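# Hang the headset on the stand's arm by its headband

## Task

Put the headset on the stand's arm so it hangs upright from the top of its headband, in the gap between the post and the lip, and comes to rest there. Most of its weight must rest directly on the stand's arm, not be carried through the cable, and the robot may support at most a small share. In the end only the stand, the cable and the robot may be in contact with the headset. The stand must stay upright and wholly on the table. The cable's loose end must end up above the table and within its edges; if at any point that end drops far below the tabletop or reaches far past the table's edge, whether held or not, the task is failed. The two arms must never collide hard or push hard against each other; a hard push ends the run with nothing. Once the headset hangs still, release it, move the grippers away, and declare the task finished.

## Robot and tools

Robot: two arms, left_arm and right_arm, each a six-joint arm with a parallel two-finger gripper. Bases in the scene frame: left_arm at (-0.014, +0.234, 0) m, right_arm at (+0.036, -0.319, 0) m, each turned slightly about z. Mounting plates and the metal frame behind the arms are fixed obstacles; a "too close" message counts a plate and its side of the frame as part of that arm.

Scene frame: origin on the tabletop midway between the arms, +z up, +x out across the table, left_arm on the +y side. The names left and right do not refer to image sides. Each result prints, per arm, end_effector_position (metres) and end_effector_quat_wxyz in this frame. That position is the point between the finger pads, roughly 1 cm behind the tips; at long reach the printed value may be off from the true one.

Gripper axes: fingers point along the gripper's +z; they open and close along its y. Wrist cameras sit on the gripper and add bulk near it.

The 14-number row: used by both execute_actions and move. One flat list covering both arms: for left_arm dx, dy, dz, rx, ry, rz, opening, then the same seven for right_arm. Every number lies in [-1, 1], even for an arm that should not move. dx..rz are offsets, not a pose: they are expressed in that gripper's own axes and measured from the gripper pose shown in the most recent result that shows it (before any such result exists in the scene, and for second or later calls within one reply, from where the robot is when the action begins). Scale: 1.0 equals 0.6 m of translation or 180 degrees of rotation. rx, ry, rz form a single rotation vector. Opening is absolute, not an offset: +1 fully open (0.094 m), -1 closed.

execute_actions(actions, pictures): actions is a list holding one item or none. Empty list: just returns the current state. Action: {"rows": [[14 numbers], ...], "steps": n}, with up to 15 rows and n at most 15 (default 15), each step being 1/30 s. Each row is applied for one step and the final row repeats to fill the count. Every row is an offset from the same starting pose, not from the previous row. Wait: {"steps": n} with n up to 300, counted from the previous result, thinking time included. pictures (boolean) chooses whether camera images come back; they do by default. A rejected call sends nothing to the robot.

move(target, speed): target is one 14-number row as above. Each gripper travels in a straight line toward its target and both finish together, in 0.5 to 10 s; longer paths are cut off at 10 s. speed is the path's top speed in m/s, 0.002 to 0.5, default 0.25, and turning is capped at twice that in rad/s. Openings are sent at the start. Paths do not avoid obstacles or the other arm, and faster contacts hit harder; aiming farther beyond a contact pushes harder. The result adds a "move:" line giving the ending (done, off_target, moving, held, fault) and active limits (paced = pose clipped; held = a check blocked some steps, after which the arm may jump faster than speed), plus each gripper's distance from its target. If only one arm is named, the other finished near its target.

wait(seconds): 0 to 10 s with no new command. zoom_image(camera, region): enlarges [x0, y0, x1, y1] pixels (at most 504 by 504) of one camera's latest image; cameras are cam_head_left, cam_head_right, cam_high, cam_low, cam_left_wrist, cam_right_wrist, all 504x504. read_manual(section) only returns licence text. finished_scene(scene) ends the current scene (give its number), grades it and cannot be undone.

Control behaviour: each step the commanded pose is clipped to within 70 mm and 16 degrees of the measured pose, and damped inverse kinematics chases it, favouring position over orientation. After an action the arm continues only to its last clipped pose, so check the result and send the remainder. Arms tend to settle a centimetre or more low, and zero offsets re-drive toward the reference pose, which can let an arm sag. To hold an arm still, send the correction back to its desired pose in a reply's first call and zeros afterwards, raising the aim if it stays low. A "Hand target" line shows the pose the controller is currently pursuing. "pose unreachable" means the clearance check altered or blocked a command; HELD marks steps where your row was not fully sent. Joint ranges (rad): waist -2.618 to 3.054, shoulder 0 to 3.142, elbow 0 to 3.142, wrist pitch and yaw -1.571 to 1.571, wrist roll -2.094 to 2.094; elbows stop just before straight.

Gripping: grip_measured uses the same scale as the opening command. To keep hold, command about 0.03 below grip_measured for a firm grip, less for a light one. Pads push up to roughly 50-62 N, less on very thin parts.

Heat and faults: holding loads warms motors; MOTOR HOT appears from 75 °C, 90 °C pauses that arm for 10 s, and 100 °C makes it go limp and drop. FAULT lines report stops.

Avoid: dropping the headset or letting the cable's end swing off or below the table, tipping or shoving the stand, knocking anything off the table, slamming into things, and any hard contact or pressing between the two arms. Random brief tugs on held parts may occur. Finish by opening, backing the grippers away, then calling finished_scene.

Each tool is called after "Request:" as name([rows], argument=value, ...), one row to a line, values as JSON.

## Session

Request:
execute_actions(actions=[])

Scene clock: 0.00 s of 4500.00 s.
left_arm: end_effector_position=(+0.6454, +0.0151, +0.3159) grip_measured=+1.000 end_effector_quat_wxyz=(+0.756, -0.125, +0.642, +0.029) | right_arm: end_effector_position=(+0.6547, -0.1403, +0.3170) grip_measured=+1.000 end_effector_quat_wxyz=(-0.591, +0.679, -0.319, +0.297)
Joint positions: left_arm=[-0.33   2.497  2.255  0.435 -0.711 -0.028  0.094] | right_arm=[ 0.015  2.142  1.937  0.059 -0.519 -1.67   0.094]
Joint velocities: left_arm=[ 0.002 -0.002  0.017 -0.007 -0.066 -0.007  0.   ] | right_arm=[-0.002  0.002 -0.017  0.022  0.007  0.007  0.   ]
Motor temperatures (°C, as the motors report them): left_arm=[26 27 28 28 26 28] | right_arm=[26 28 26 26 28 26]
Hand target (left_arm): +0.640, +0.018, +0.341; +0.769, -0.132, +0.626, +0.019
Hand target (right_arm): +0.653, -0.140, +0.318; -0.591, +0.680, -0.322, +0.293

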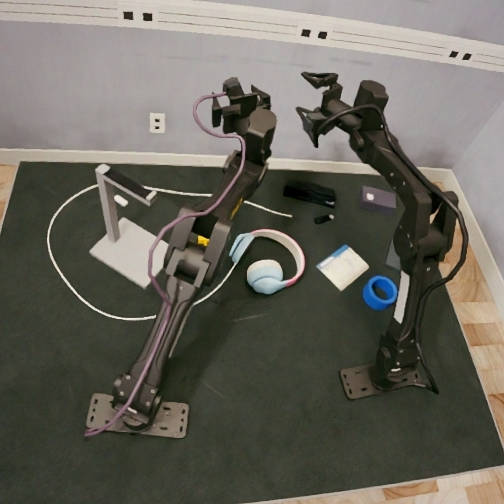

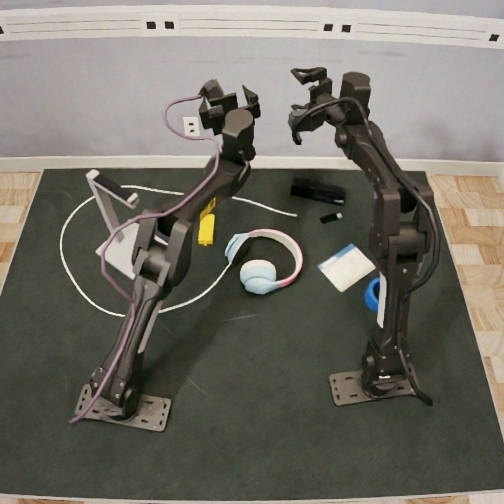

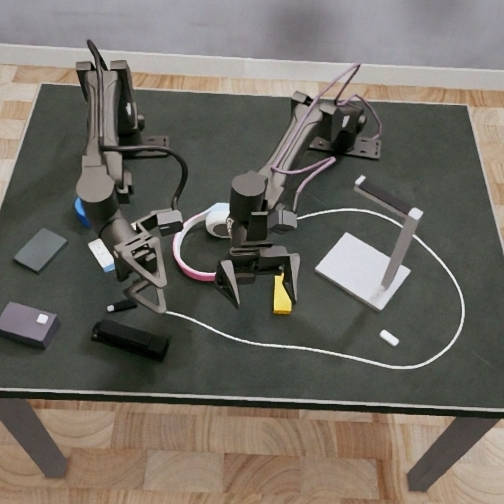

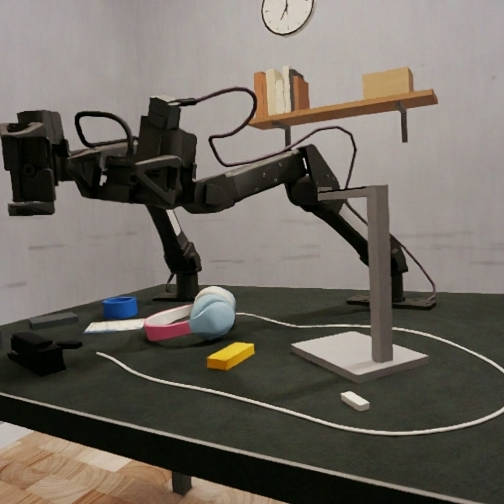

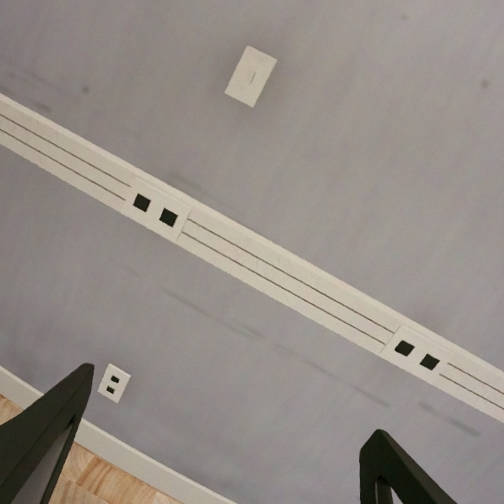

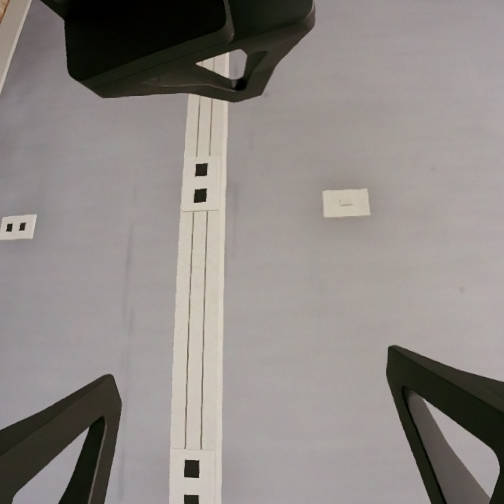

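Request:
move(target=[0,0,0,0,0,0,1,0.07,0.075,-0.58,0,0,0,1])

Request:
move(target=[0.02,0.1,-0.555,0.021,0.548,0.091,1,0,0,0,0,0,0,1])

Scene clock: 29.77 s of 4500.00 s.
left_arm: end_effector_position=(+0.6474, +0.0140, +0.3077) grip_measured=+1.000 end_effector_quat_wxyz=(+0.752, -0.122, +0.646, +0.032) | right_arm: end_effector_position=(+0.4113, -0.3946, +0.3057) grip_measured=+1.000 end_effector_quat_wxyz=(-0.594, +0.674, -0.323, +0.297)
Joint positions: left_arm=[-0.33   2.509  2.255  0.432 -0.711 -0.028  0.094] | right_arm=[-0.795  1.435  1.105 -0.125 -1.301 -2.027  0.094]
Joint velocities: left_arm=[ 0.002  0.002  0.002 -0.081 -0.007 -0.007  0.   ] | right_arm=[-0.012 -0.012  0.022 -0.066 -0.007 -0.051  0.   ]
Motor temperatures (°C, as the motors report them): left_arm=[26 46 32 31 26 28] | right_arm=[26 40 30 29 28 26]
Hand target (left_arm): +0.645, +0.015, +0.316; +0.756, -0.125, +0.642, +0.029
Hand target (right_arm): +0.407, -0.393, +0.314; -0.596, +0.674, -0.320, +0.296
Off the commanded pose (left_arm): 0.008 m, 1 deg.
Off the commanded pose (right_arm): 0.013 m, 1 deg.
After step 90, 24.50 s passed at rest.
move: off_target (right_arm)

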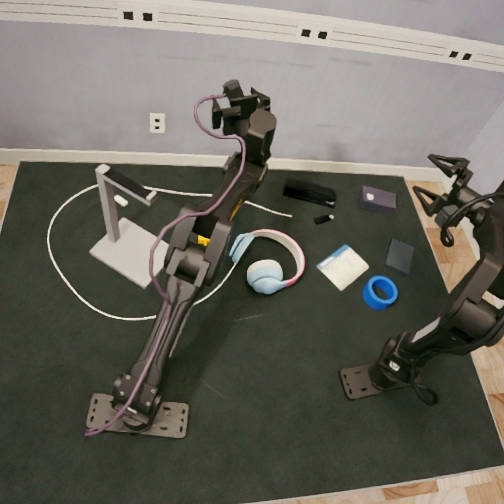

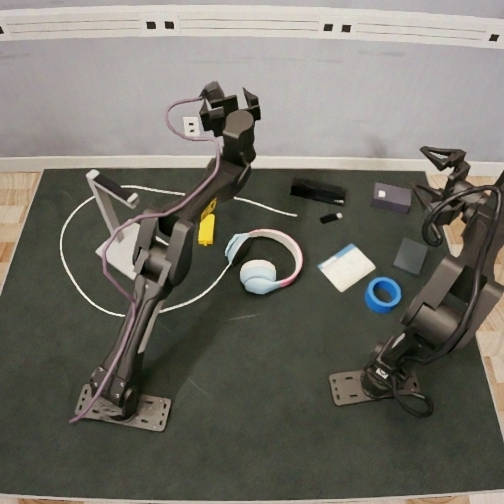

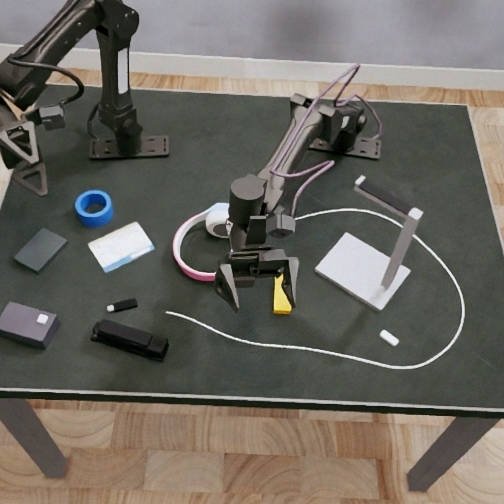

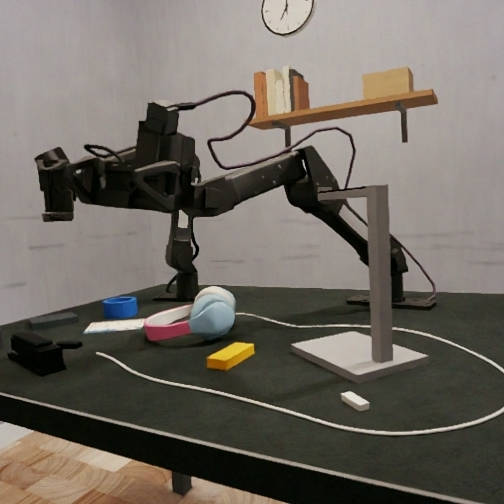

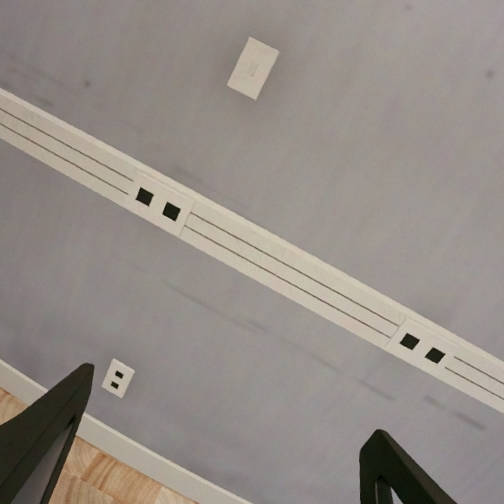

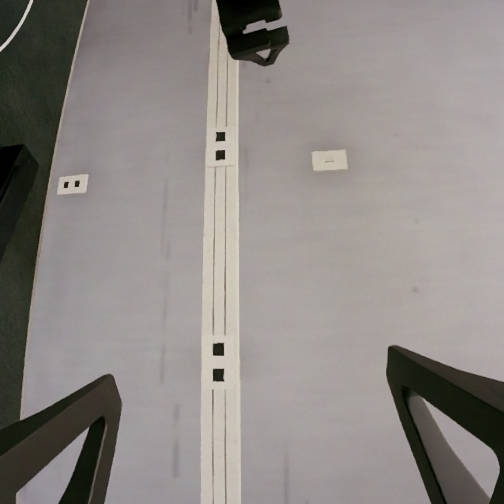

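Scene clock: 33.77 s of 4500.00 s.
left_arm: end_effector_position=(+0.3201, -0.0055, +0.2302) grip_measured=+1.000 end_effector_quat_wxyz=(+0.088, +0.005, +0.994, -0.068) | right_arm: end_effector_position=(+0.4115, -0.3947, +0.3061) grip_measured=+1.000 end_effector_quat_wxyz=(-0.594, +0.674, -0.322, +0.298)
Joint positions: left_arm=[-0.46   2.01   2.243 -1.582  0.01  -0.611  0.094] | right_arm=[-0.795  1.435  1.105 -0.122 -1.301 -2.028  0.094]
Joint velocities: left_arm=[-0.022 -0.007  0.002  0.051  0.081  0.022  0.   ] | right_arm=[-0.002 -0.007 -0.002 -0.022  0.007  0.051  0.   ]
Motor temperatures (°C, as the motors report them): left_arm=[26 46 32 31 26 28] | right_arm=[26 38 30 29 28 26]
Hand target (left_arm): +0.314, -0.005, +0.241; +0.096, +0.007, +0.992, -0.078
Hand target (right_arm): +0.411, -0.395, +0.306; -0.594, +0.674, -0.323, +0.297
Off the commanded pose (left_arm): 0.013 m, 13 deg.
Off the commanded pose (right_arm): 0.000 m, 0 deg.
joint sent to its limit (left arm) — the command would take joint 4 (wrist pitch) past its lower limit, so that joint was sent only as far as its limit.
move: off_target (left_arm)

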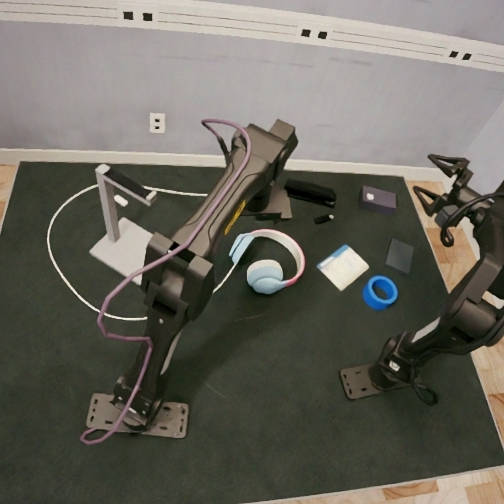

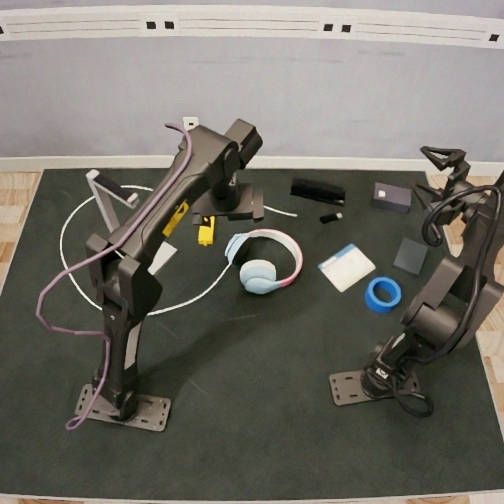

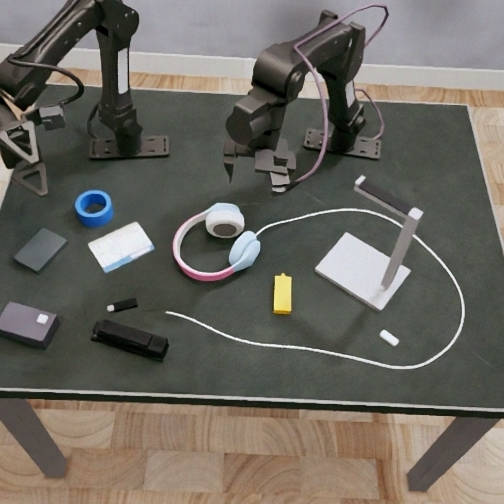

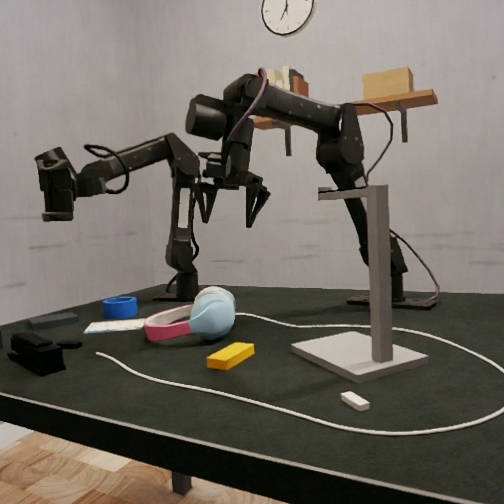

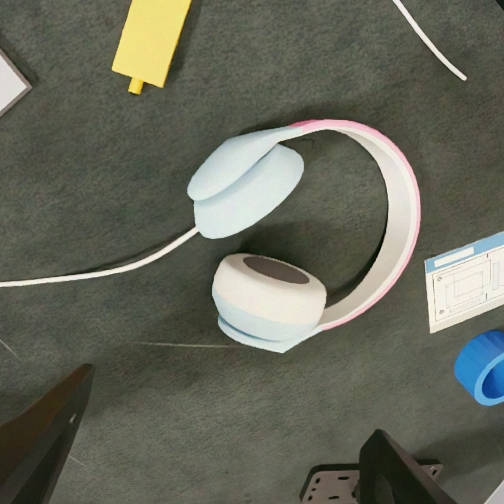

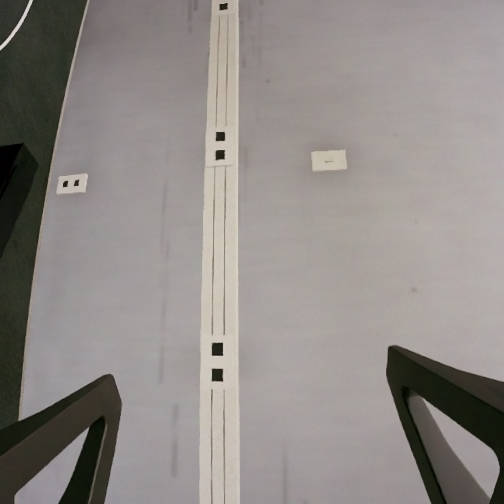

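Request:
move(target=[0.3,0.3,0,0,0,0,1,0,0,0,0,0,0.667,1], speed=0.4)

Request:
move(target=[0.2,0.5,0,0,0,0,1,0.443,0.288,0.095,0.35,0.31,0.175,1])

Scene clock: 80.13 s of 4500.00 s.
left_arm: end_effector_position=(+0.1465, +0.1684, +0.1742) grip_measured=+1.000 end_effector_quat_wxyz=(+0.082, +0.005, +0.995, -0.062) | right_arm: end_effector_position=(+0.4116, -0.3948, +0.3091) grip_measured=+1.000 end_effector_quat_wxyz=(+0.557, -0.062, +0.745, +0.363)
Joint positions: left_arm=[-0.163  1.029  1.081 -1.429  0.067 -0.32   0.094] | right_arm=[-0.795  1.435  1.118 -0.137 -1.301  0.055  0.094]
Joint velocities: left_arm=[ 0.012 -0.007  0.022  0.081  0.022  0.007  0.   ] | right_arm=[ 0.002 -0.002  0.002  0.022 -0.066  0.095  0.   ]
Motor temperatures (°C, as the motors report them): left_arm=[26 42 31 30 26 28] | right_arm=[26 33 32 30 28 26]
Hand target (left_arm): +0.145, +0.169, +0.176; +0.088, +0.005, +0.994, -0.068
Hand target (right_arm): +0.411, -0.395, +0.306; +0.555, -0.058, +0.745, +0.366
Off the commanded pose (left_arm): 0.004 m, 1 deg.
Off the commanded pose (right_arm): 0.003 m, 1 deg.
After step 90, 39.93 s passed at rest.
move: done

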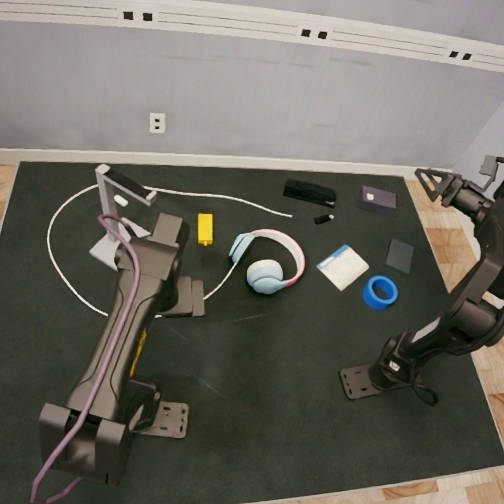

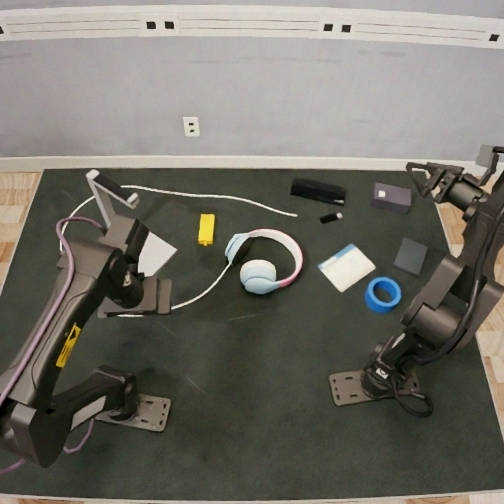

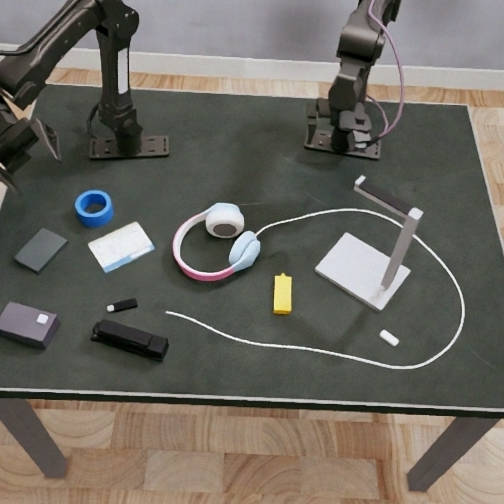

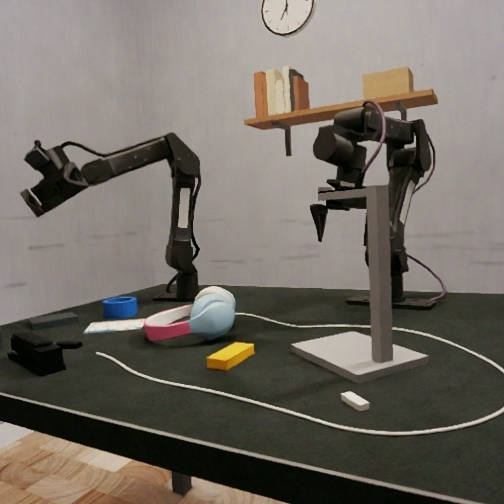

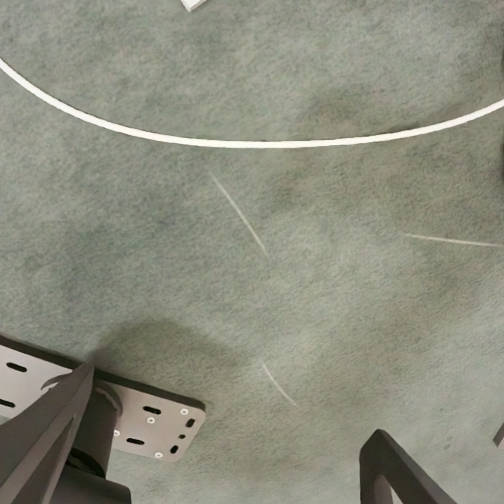

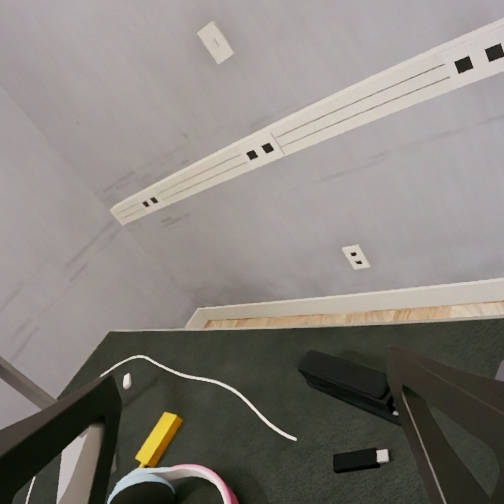

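Scene clock: 83.87 s of 4500.00 s.
left_arm: end_effector_position=(+0.0303, +0.4560, +0.1116) grip_measured=+1.000 end_effector_quat_wxyz=(+0.079, +0.002, +0.994, -0.077) | right_arm: end_effector_position=(+0.2710, -0.1563, +0.1487) grip_measured=+1.000 end_effector_quat_wxyz=(+0.017, +0.251, +0.968, -0.006)
Joint positions: left_arm=[ 1.66   1.532  1.182 -1.366  0.168  1.517  0.094] | right_arm=[ 0.497  1.613  1.431 -1.377  0.033  1.132  0.094]
Joint velocities: left_arm=[-0.007 -0.007 -0.012  0.037 -0.007  0.007  0.   ] | right_arm=[ 0.012 -0.017 -0.017  0.007 -0.037  0.051  0.   ]
Motor temperatures (°C, as the motors report them): left_arm=[26 41 31 30 26 28] | right_arm=[26 33 32 30 28 26]
Hand target (left_arm): +0.030, +0.466, +0.119; +0.083, +0.004, +0.995, -0.058
Hand target (right_arm): +0.269, -0.155, +0.150; +0.012, +0.252, +0.968, -0.011
Off the commanded pose (left_arm): 0.012 m, 2 deg.
Off the commanded pose (right_arm): 0.006 m, 1 deg.
move: off_target (left_arm)

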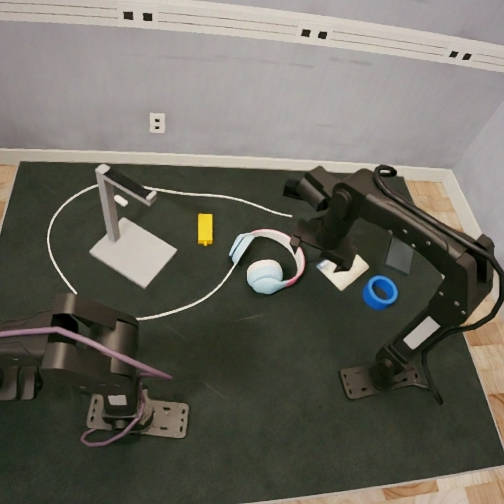

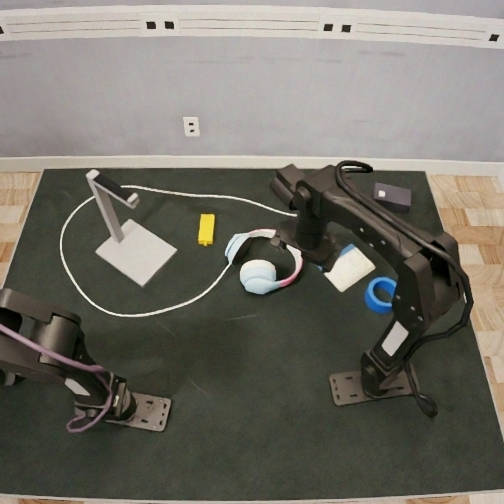

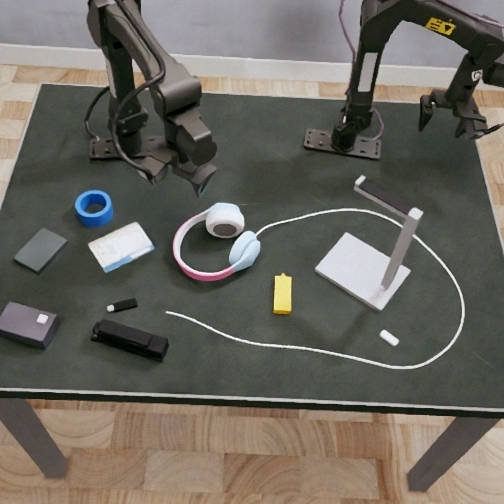

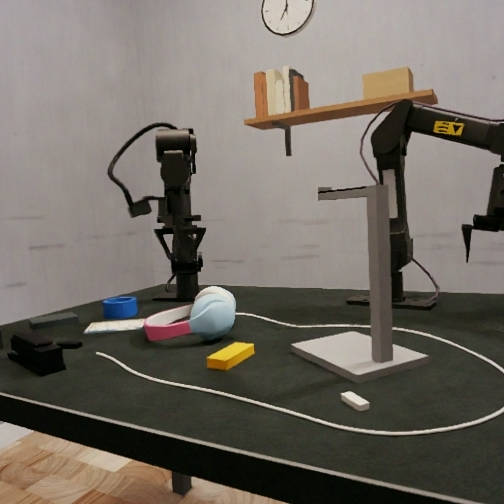

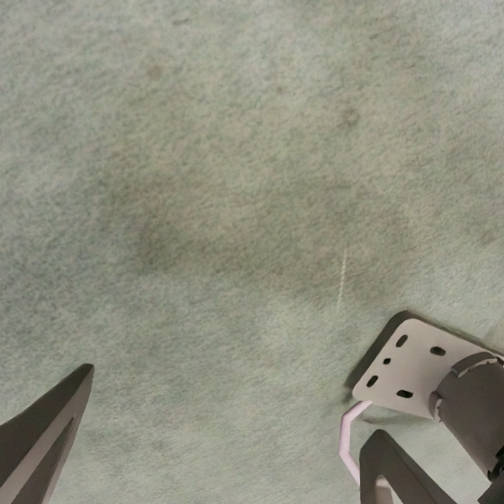

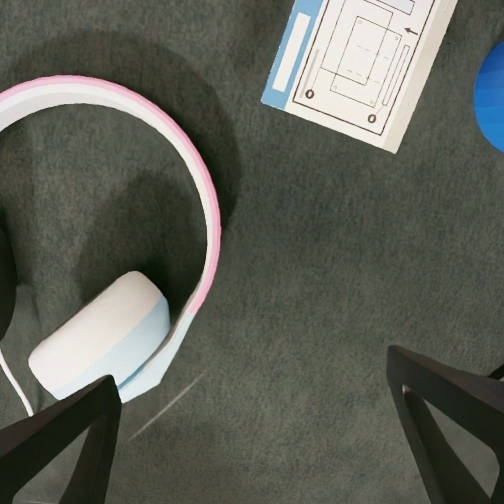

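Request:
move(target=[0,0,0,0,0,0,1,-0.07,0.04,0.11,0,0,0,0])

Scene clock: 89.23 s of 4500.00 s.
left_arm: end_effector_position=(+0.0297, +0.4560, +0.1115) grip_measured=+1.000 end_effector_quat_wxyz=(+0.077, +0.003, +0.994, -0.077) | right_arm: end_effector_position=(+0.3189, -0.1548, +0.0868) grip_measured=+0.002 end_effector_quat_wxyz=(+0.014, +0.251, +0.968, -0.007)
Joint positions: left_arm=[ 1.66   1.532  1.182 -1.366  0.165  1.518  0.094] | right_arm=[ 0.413  1.784  1.379 -1.155  0.031  1.05   0.047]
Joint velocities: left_arm=[ 0.002 -0.012  0.007 -0.037 -0.037 -0.022  0.   ] | right_arm=[-0.002 -0.002 -0.007  0.037  0.007 -0.022 -0.001]
Motor temperatures (°C, as the motors report them): left_arm=[26 39 31 29 26 28] | right_arm=[26 33 32 29 28 26]
Hand target (left_arm): +0.030, +0.456, +0.112; +0.079, +0.002, +0.994, -0.077
Hand target (right_arm): +0.322, -0.156, +0.084; +0.016, +0.251, +0.968, -0.006
Off the commanded pose (left_arm): 0.001 m, 0 deg.
Off the commanded pose (right_arm): 0.004 m, 0 deg.
After step 110, 0.70 s passed at rest.
move: done

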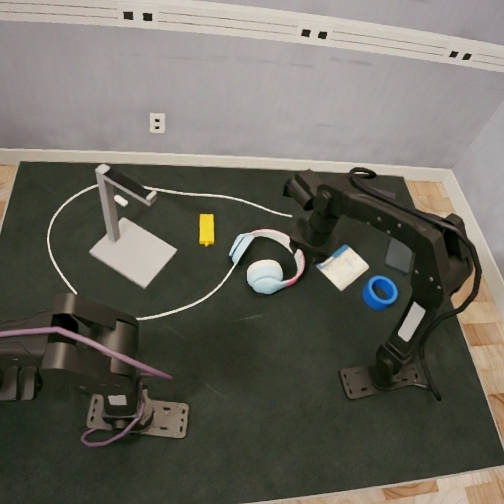

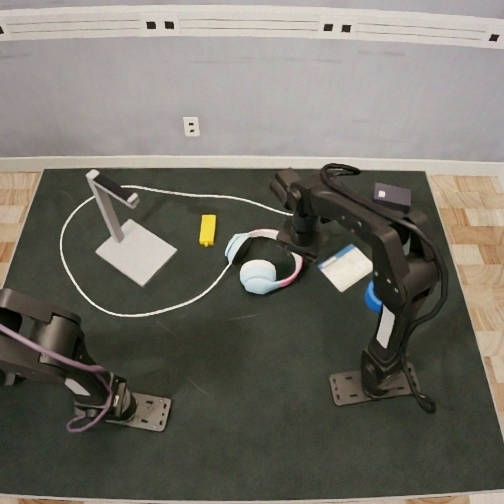

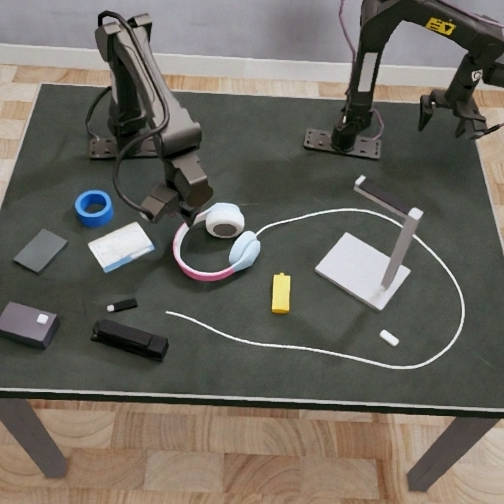

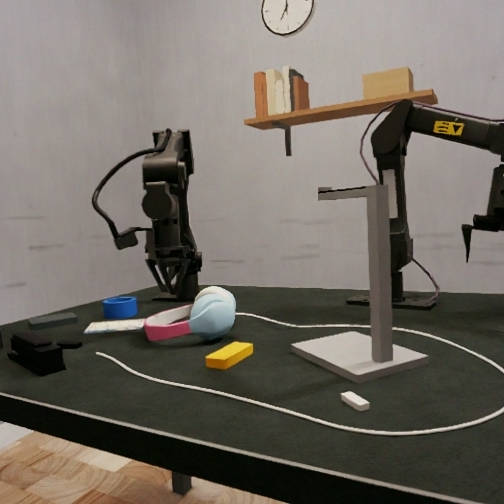

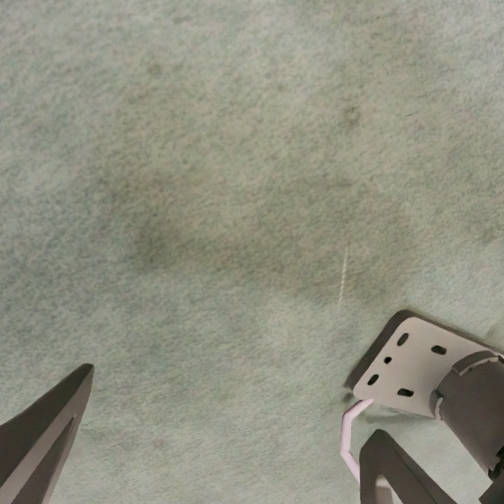

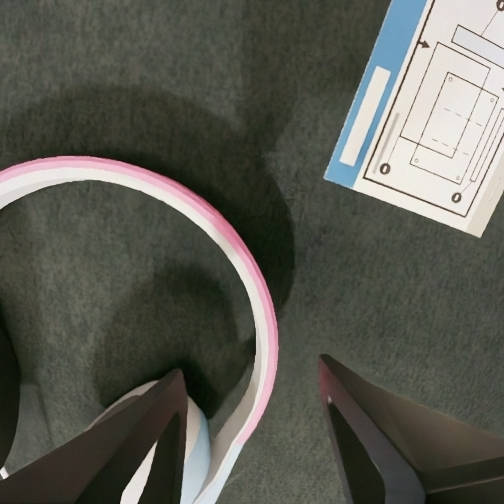

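Request:
move(target=[0,0,0,0,0,0,1,0,-0.008,0.095,0,0,0,0], speed=0.08)

Request:
move(target=[0,0,0,0,0,0,1,0,0,0,0,0,0,-0.95])

Scene clock: 98.87 s of 4500.00 s.
left_arm: end_effector_position=(+0.0290, +0.4561, +0.1114) grip_measured=+1.000 end_effector_quat_wxyz=(+0.076, +0.003, +0.994, -0.077) | right_arm: end_effector_position=(+0.3174, -0.1556, +0.0358) grip_measured=+0.002 end_effector_quat_wxyz=(+0.018, +0.250, +0.968, -0.004)
Joint positions: left_arm=[ 1.66   1.532  1.182 -1.366  0.161  1.518  0.094] | right_arm=[ 0.413  1.82   1.213 -0.945  0.03   1.047  0.047]
Joint velocities: left_arm=[-0.012 -0.002  0.017  0.11   0.051 -0.007  0.   ] | right_arm=[ 0.022  0.007 -0.007  0.007 -0.022  0.007  0.   ]
Motor temperatures (°C, as the motors report them): left_arm=[26 37 31 29 26 28] | right_arm=[26 34 31 29 28 26]
Hand target (left_arm): +0.030, +0.456, +0.111; +0.077, +0.003, +0.994, -0.077
Hand target (right_arm): +0.318, -0.159, +0.030; +0.014, +0.251, +0.968, -0.007
Off the commanded pose (left_arm): 0.001 m, 0 deg.
Off the commanded pose (right_arm): 0.008 m, 1 deg.
After step 90, 5.40 s passed at rest.
move: done

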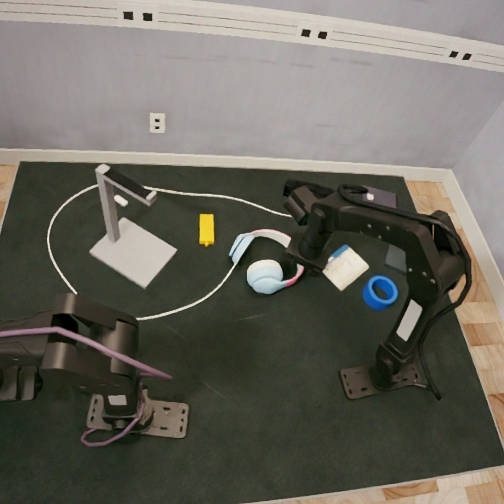

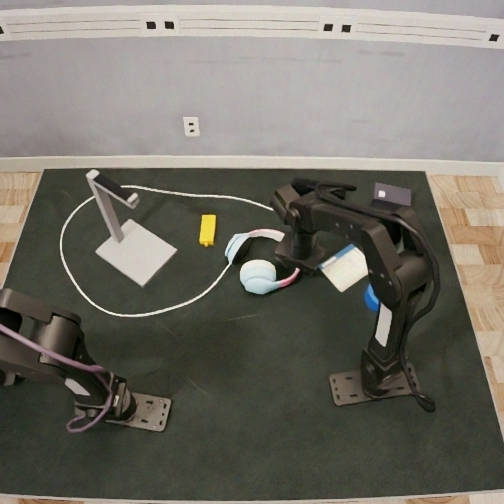

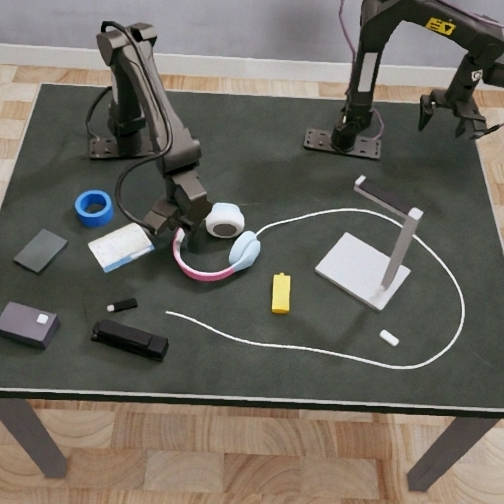

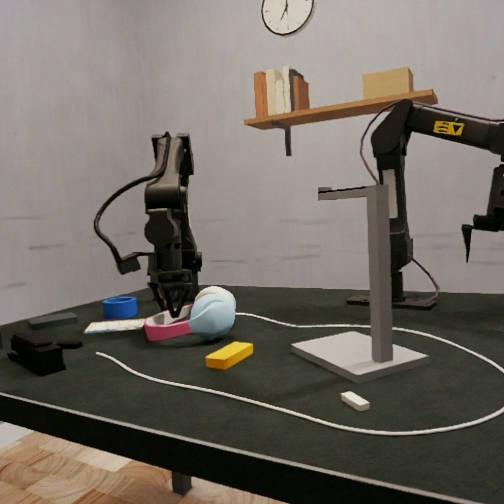

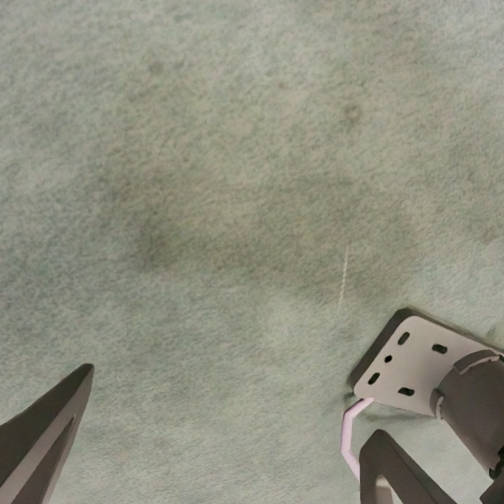

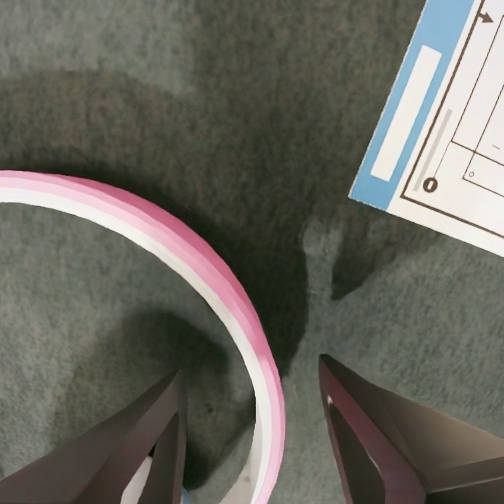

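Scene clock: 99.37 s of 4500.00 s.
left_arm: end_effector_position=(+0.0284, +0.4561, +0.1113) grip_measured=+1.000 end_effector_quat_wxyz=(+0.074, +0.003, +0.994, -0.077) | right_arm: end_effector_position=(+0.3191, -0.1528, +0.0358) grip_measured=-0.822 end_effector_quat_wxyz=(+0.019, +0.249, +0.968, +0.003)
Joint positions: left_arm=[ 1.66   1.532  1.182 -1.366  0.157  1.518  0.094] | right_arm=[ 0.414  1.82   1.213 -0.933  0.024  1.045  0.008]
Joint velocities: left_arm=[-0.017 -0.012 -0.002 -0.066  0.037 -0.051  0.   ] | right_arm=[-0.017 -0.017 -0.017 -0.037  0.022  0.081 -0.001]
Motor temperatures (°C, as the motors report them): left_arm=[26 37 31 29 26 28] | right_arm=[26 34 31 29 28 26]
Hand target (left_arm): +0.029, +0.456, +0.111; +0.076, +0.003, +0.994, -0.077
Hand target (right_arm): +0.317, -0.156, +0.036; +0.018, +0.250, +0.968, -0.004
Off the commanded pose (left_arm): 0.001 m, 0 deg.
Off the commanded pose (right_arm): 0.003 m, 1 deg.
move: done

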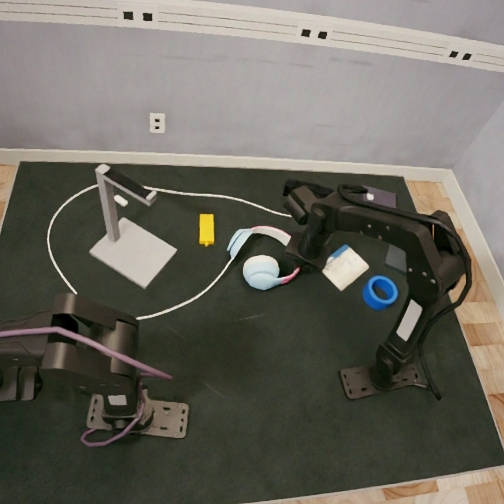

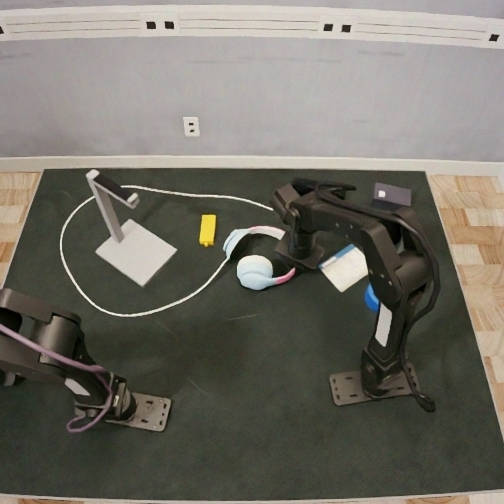

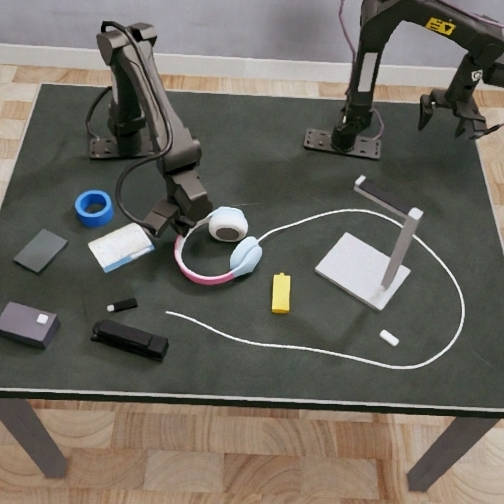

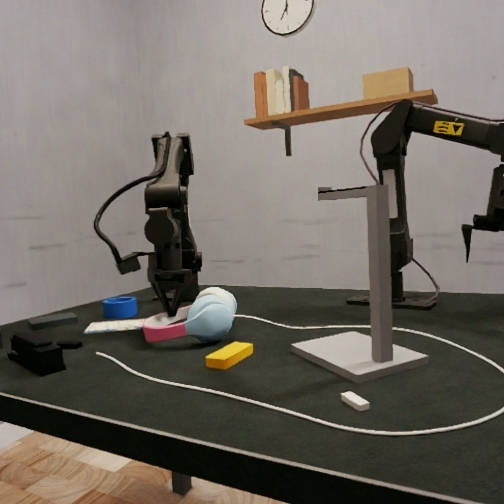

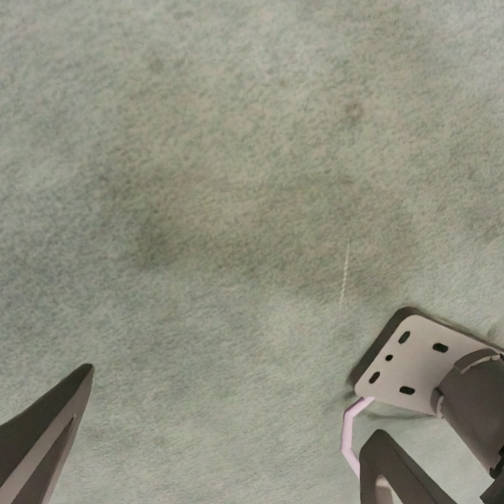

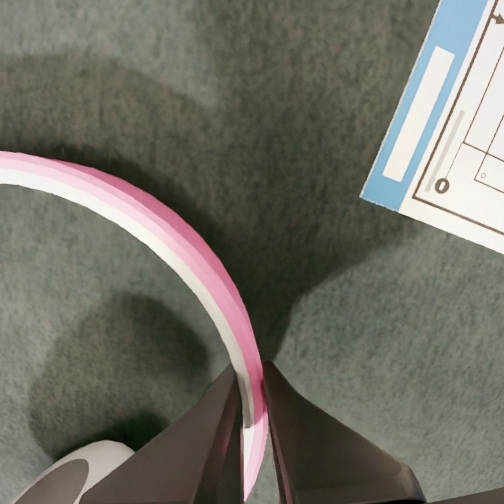

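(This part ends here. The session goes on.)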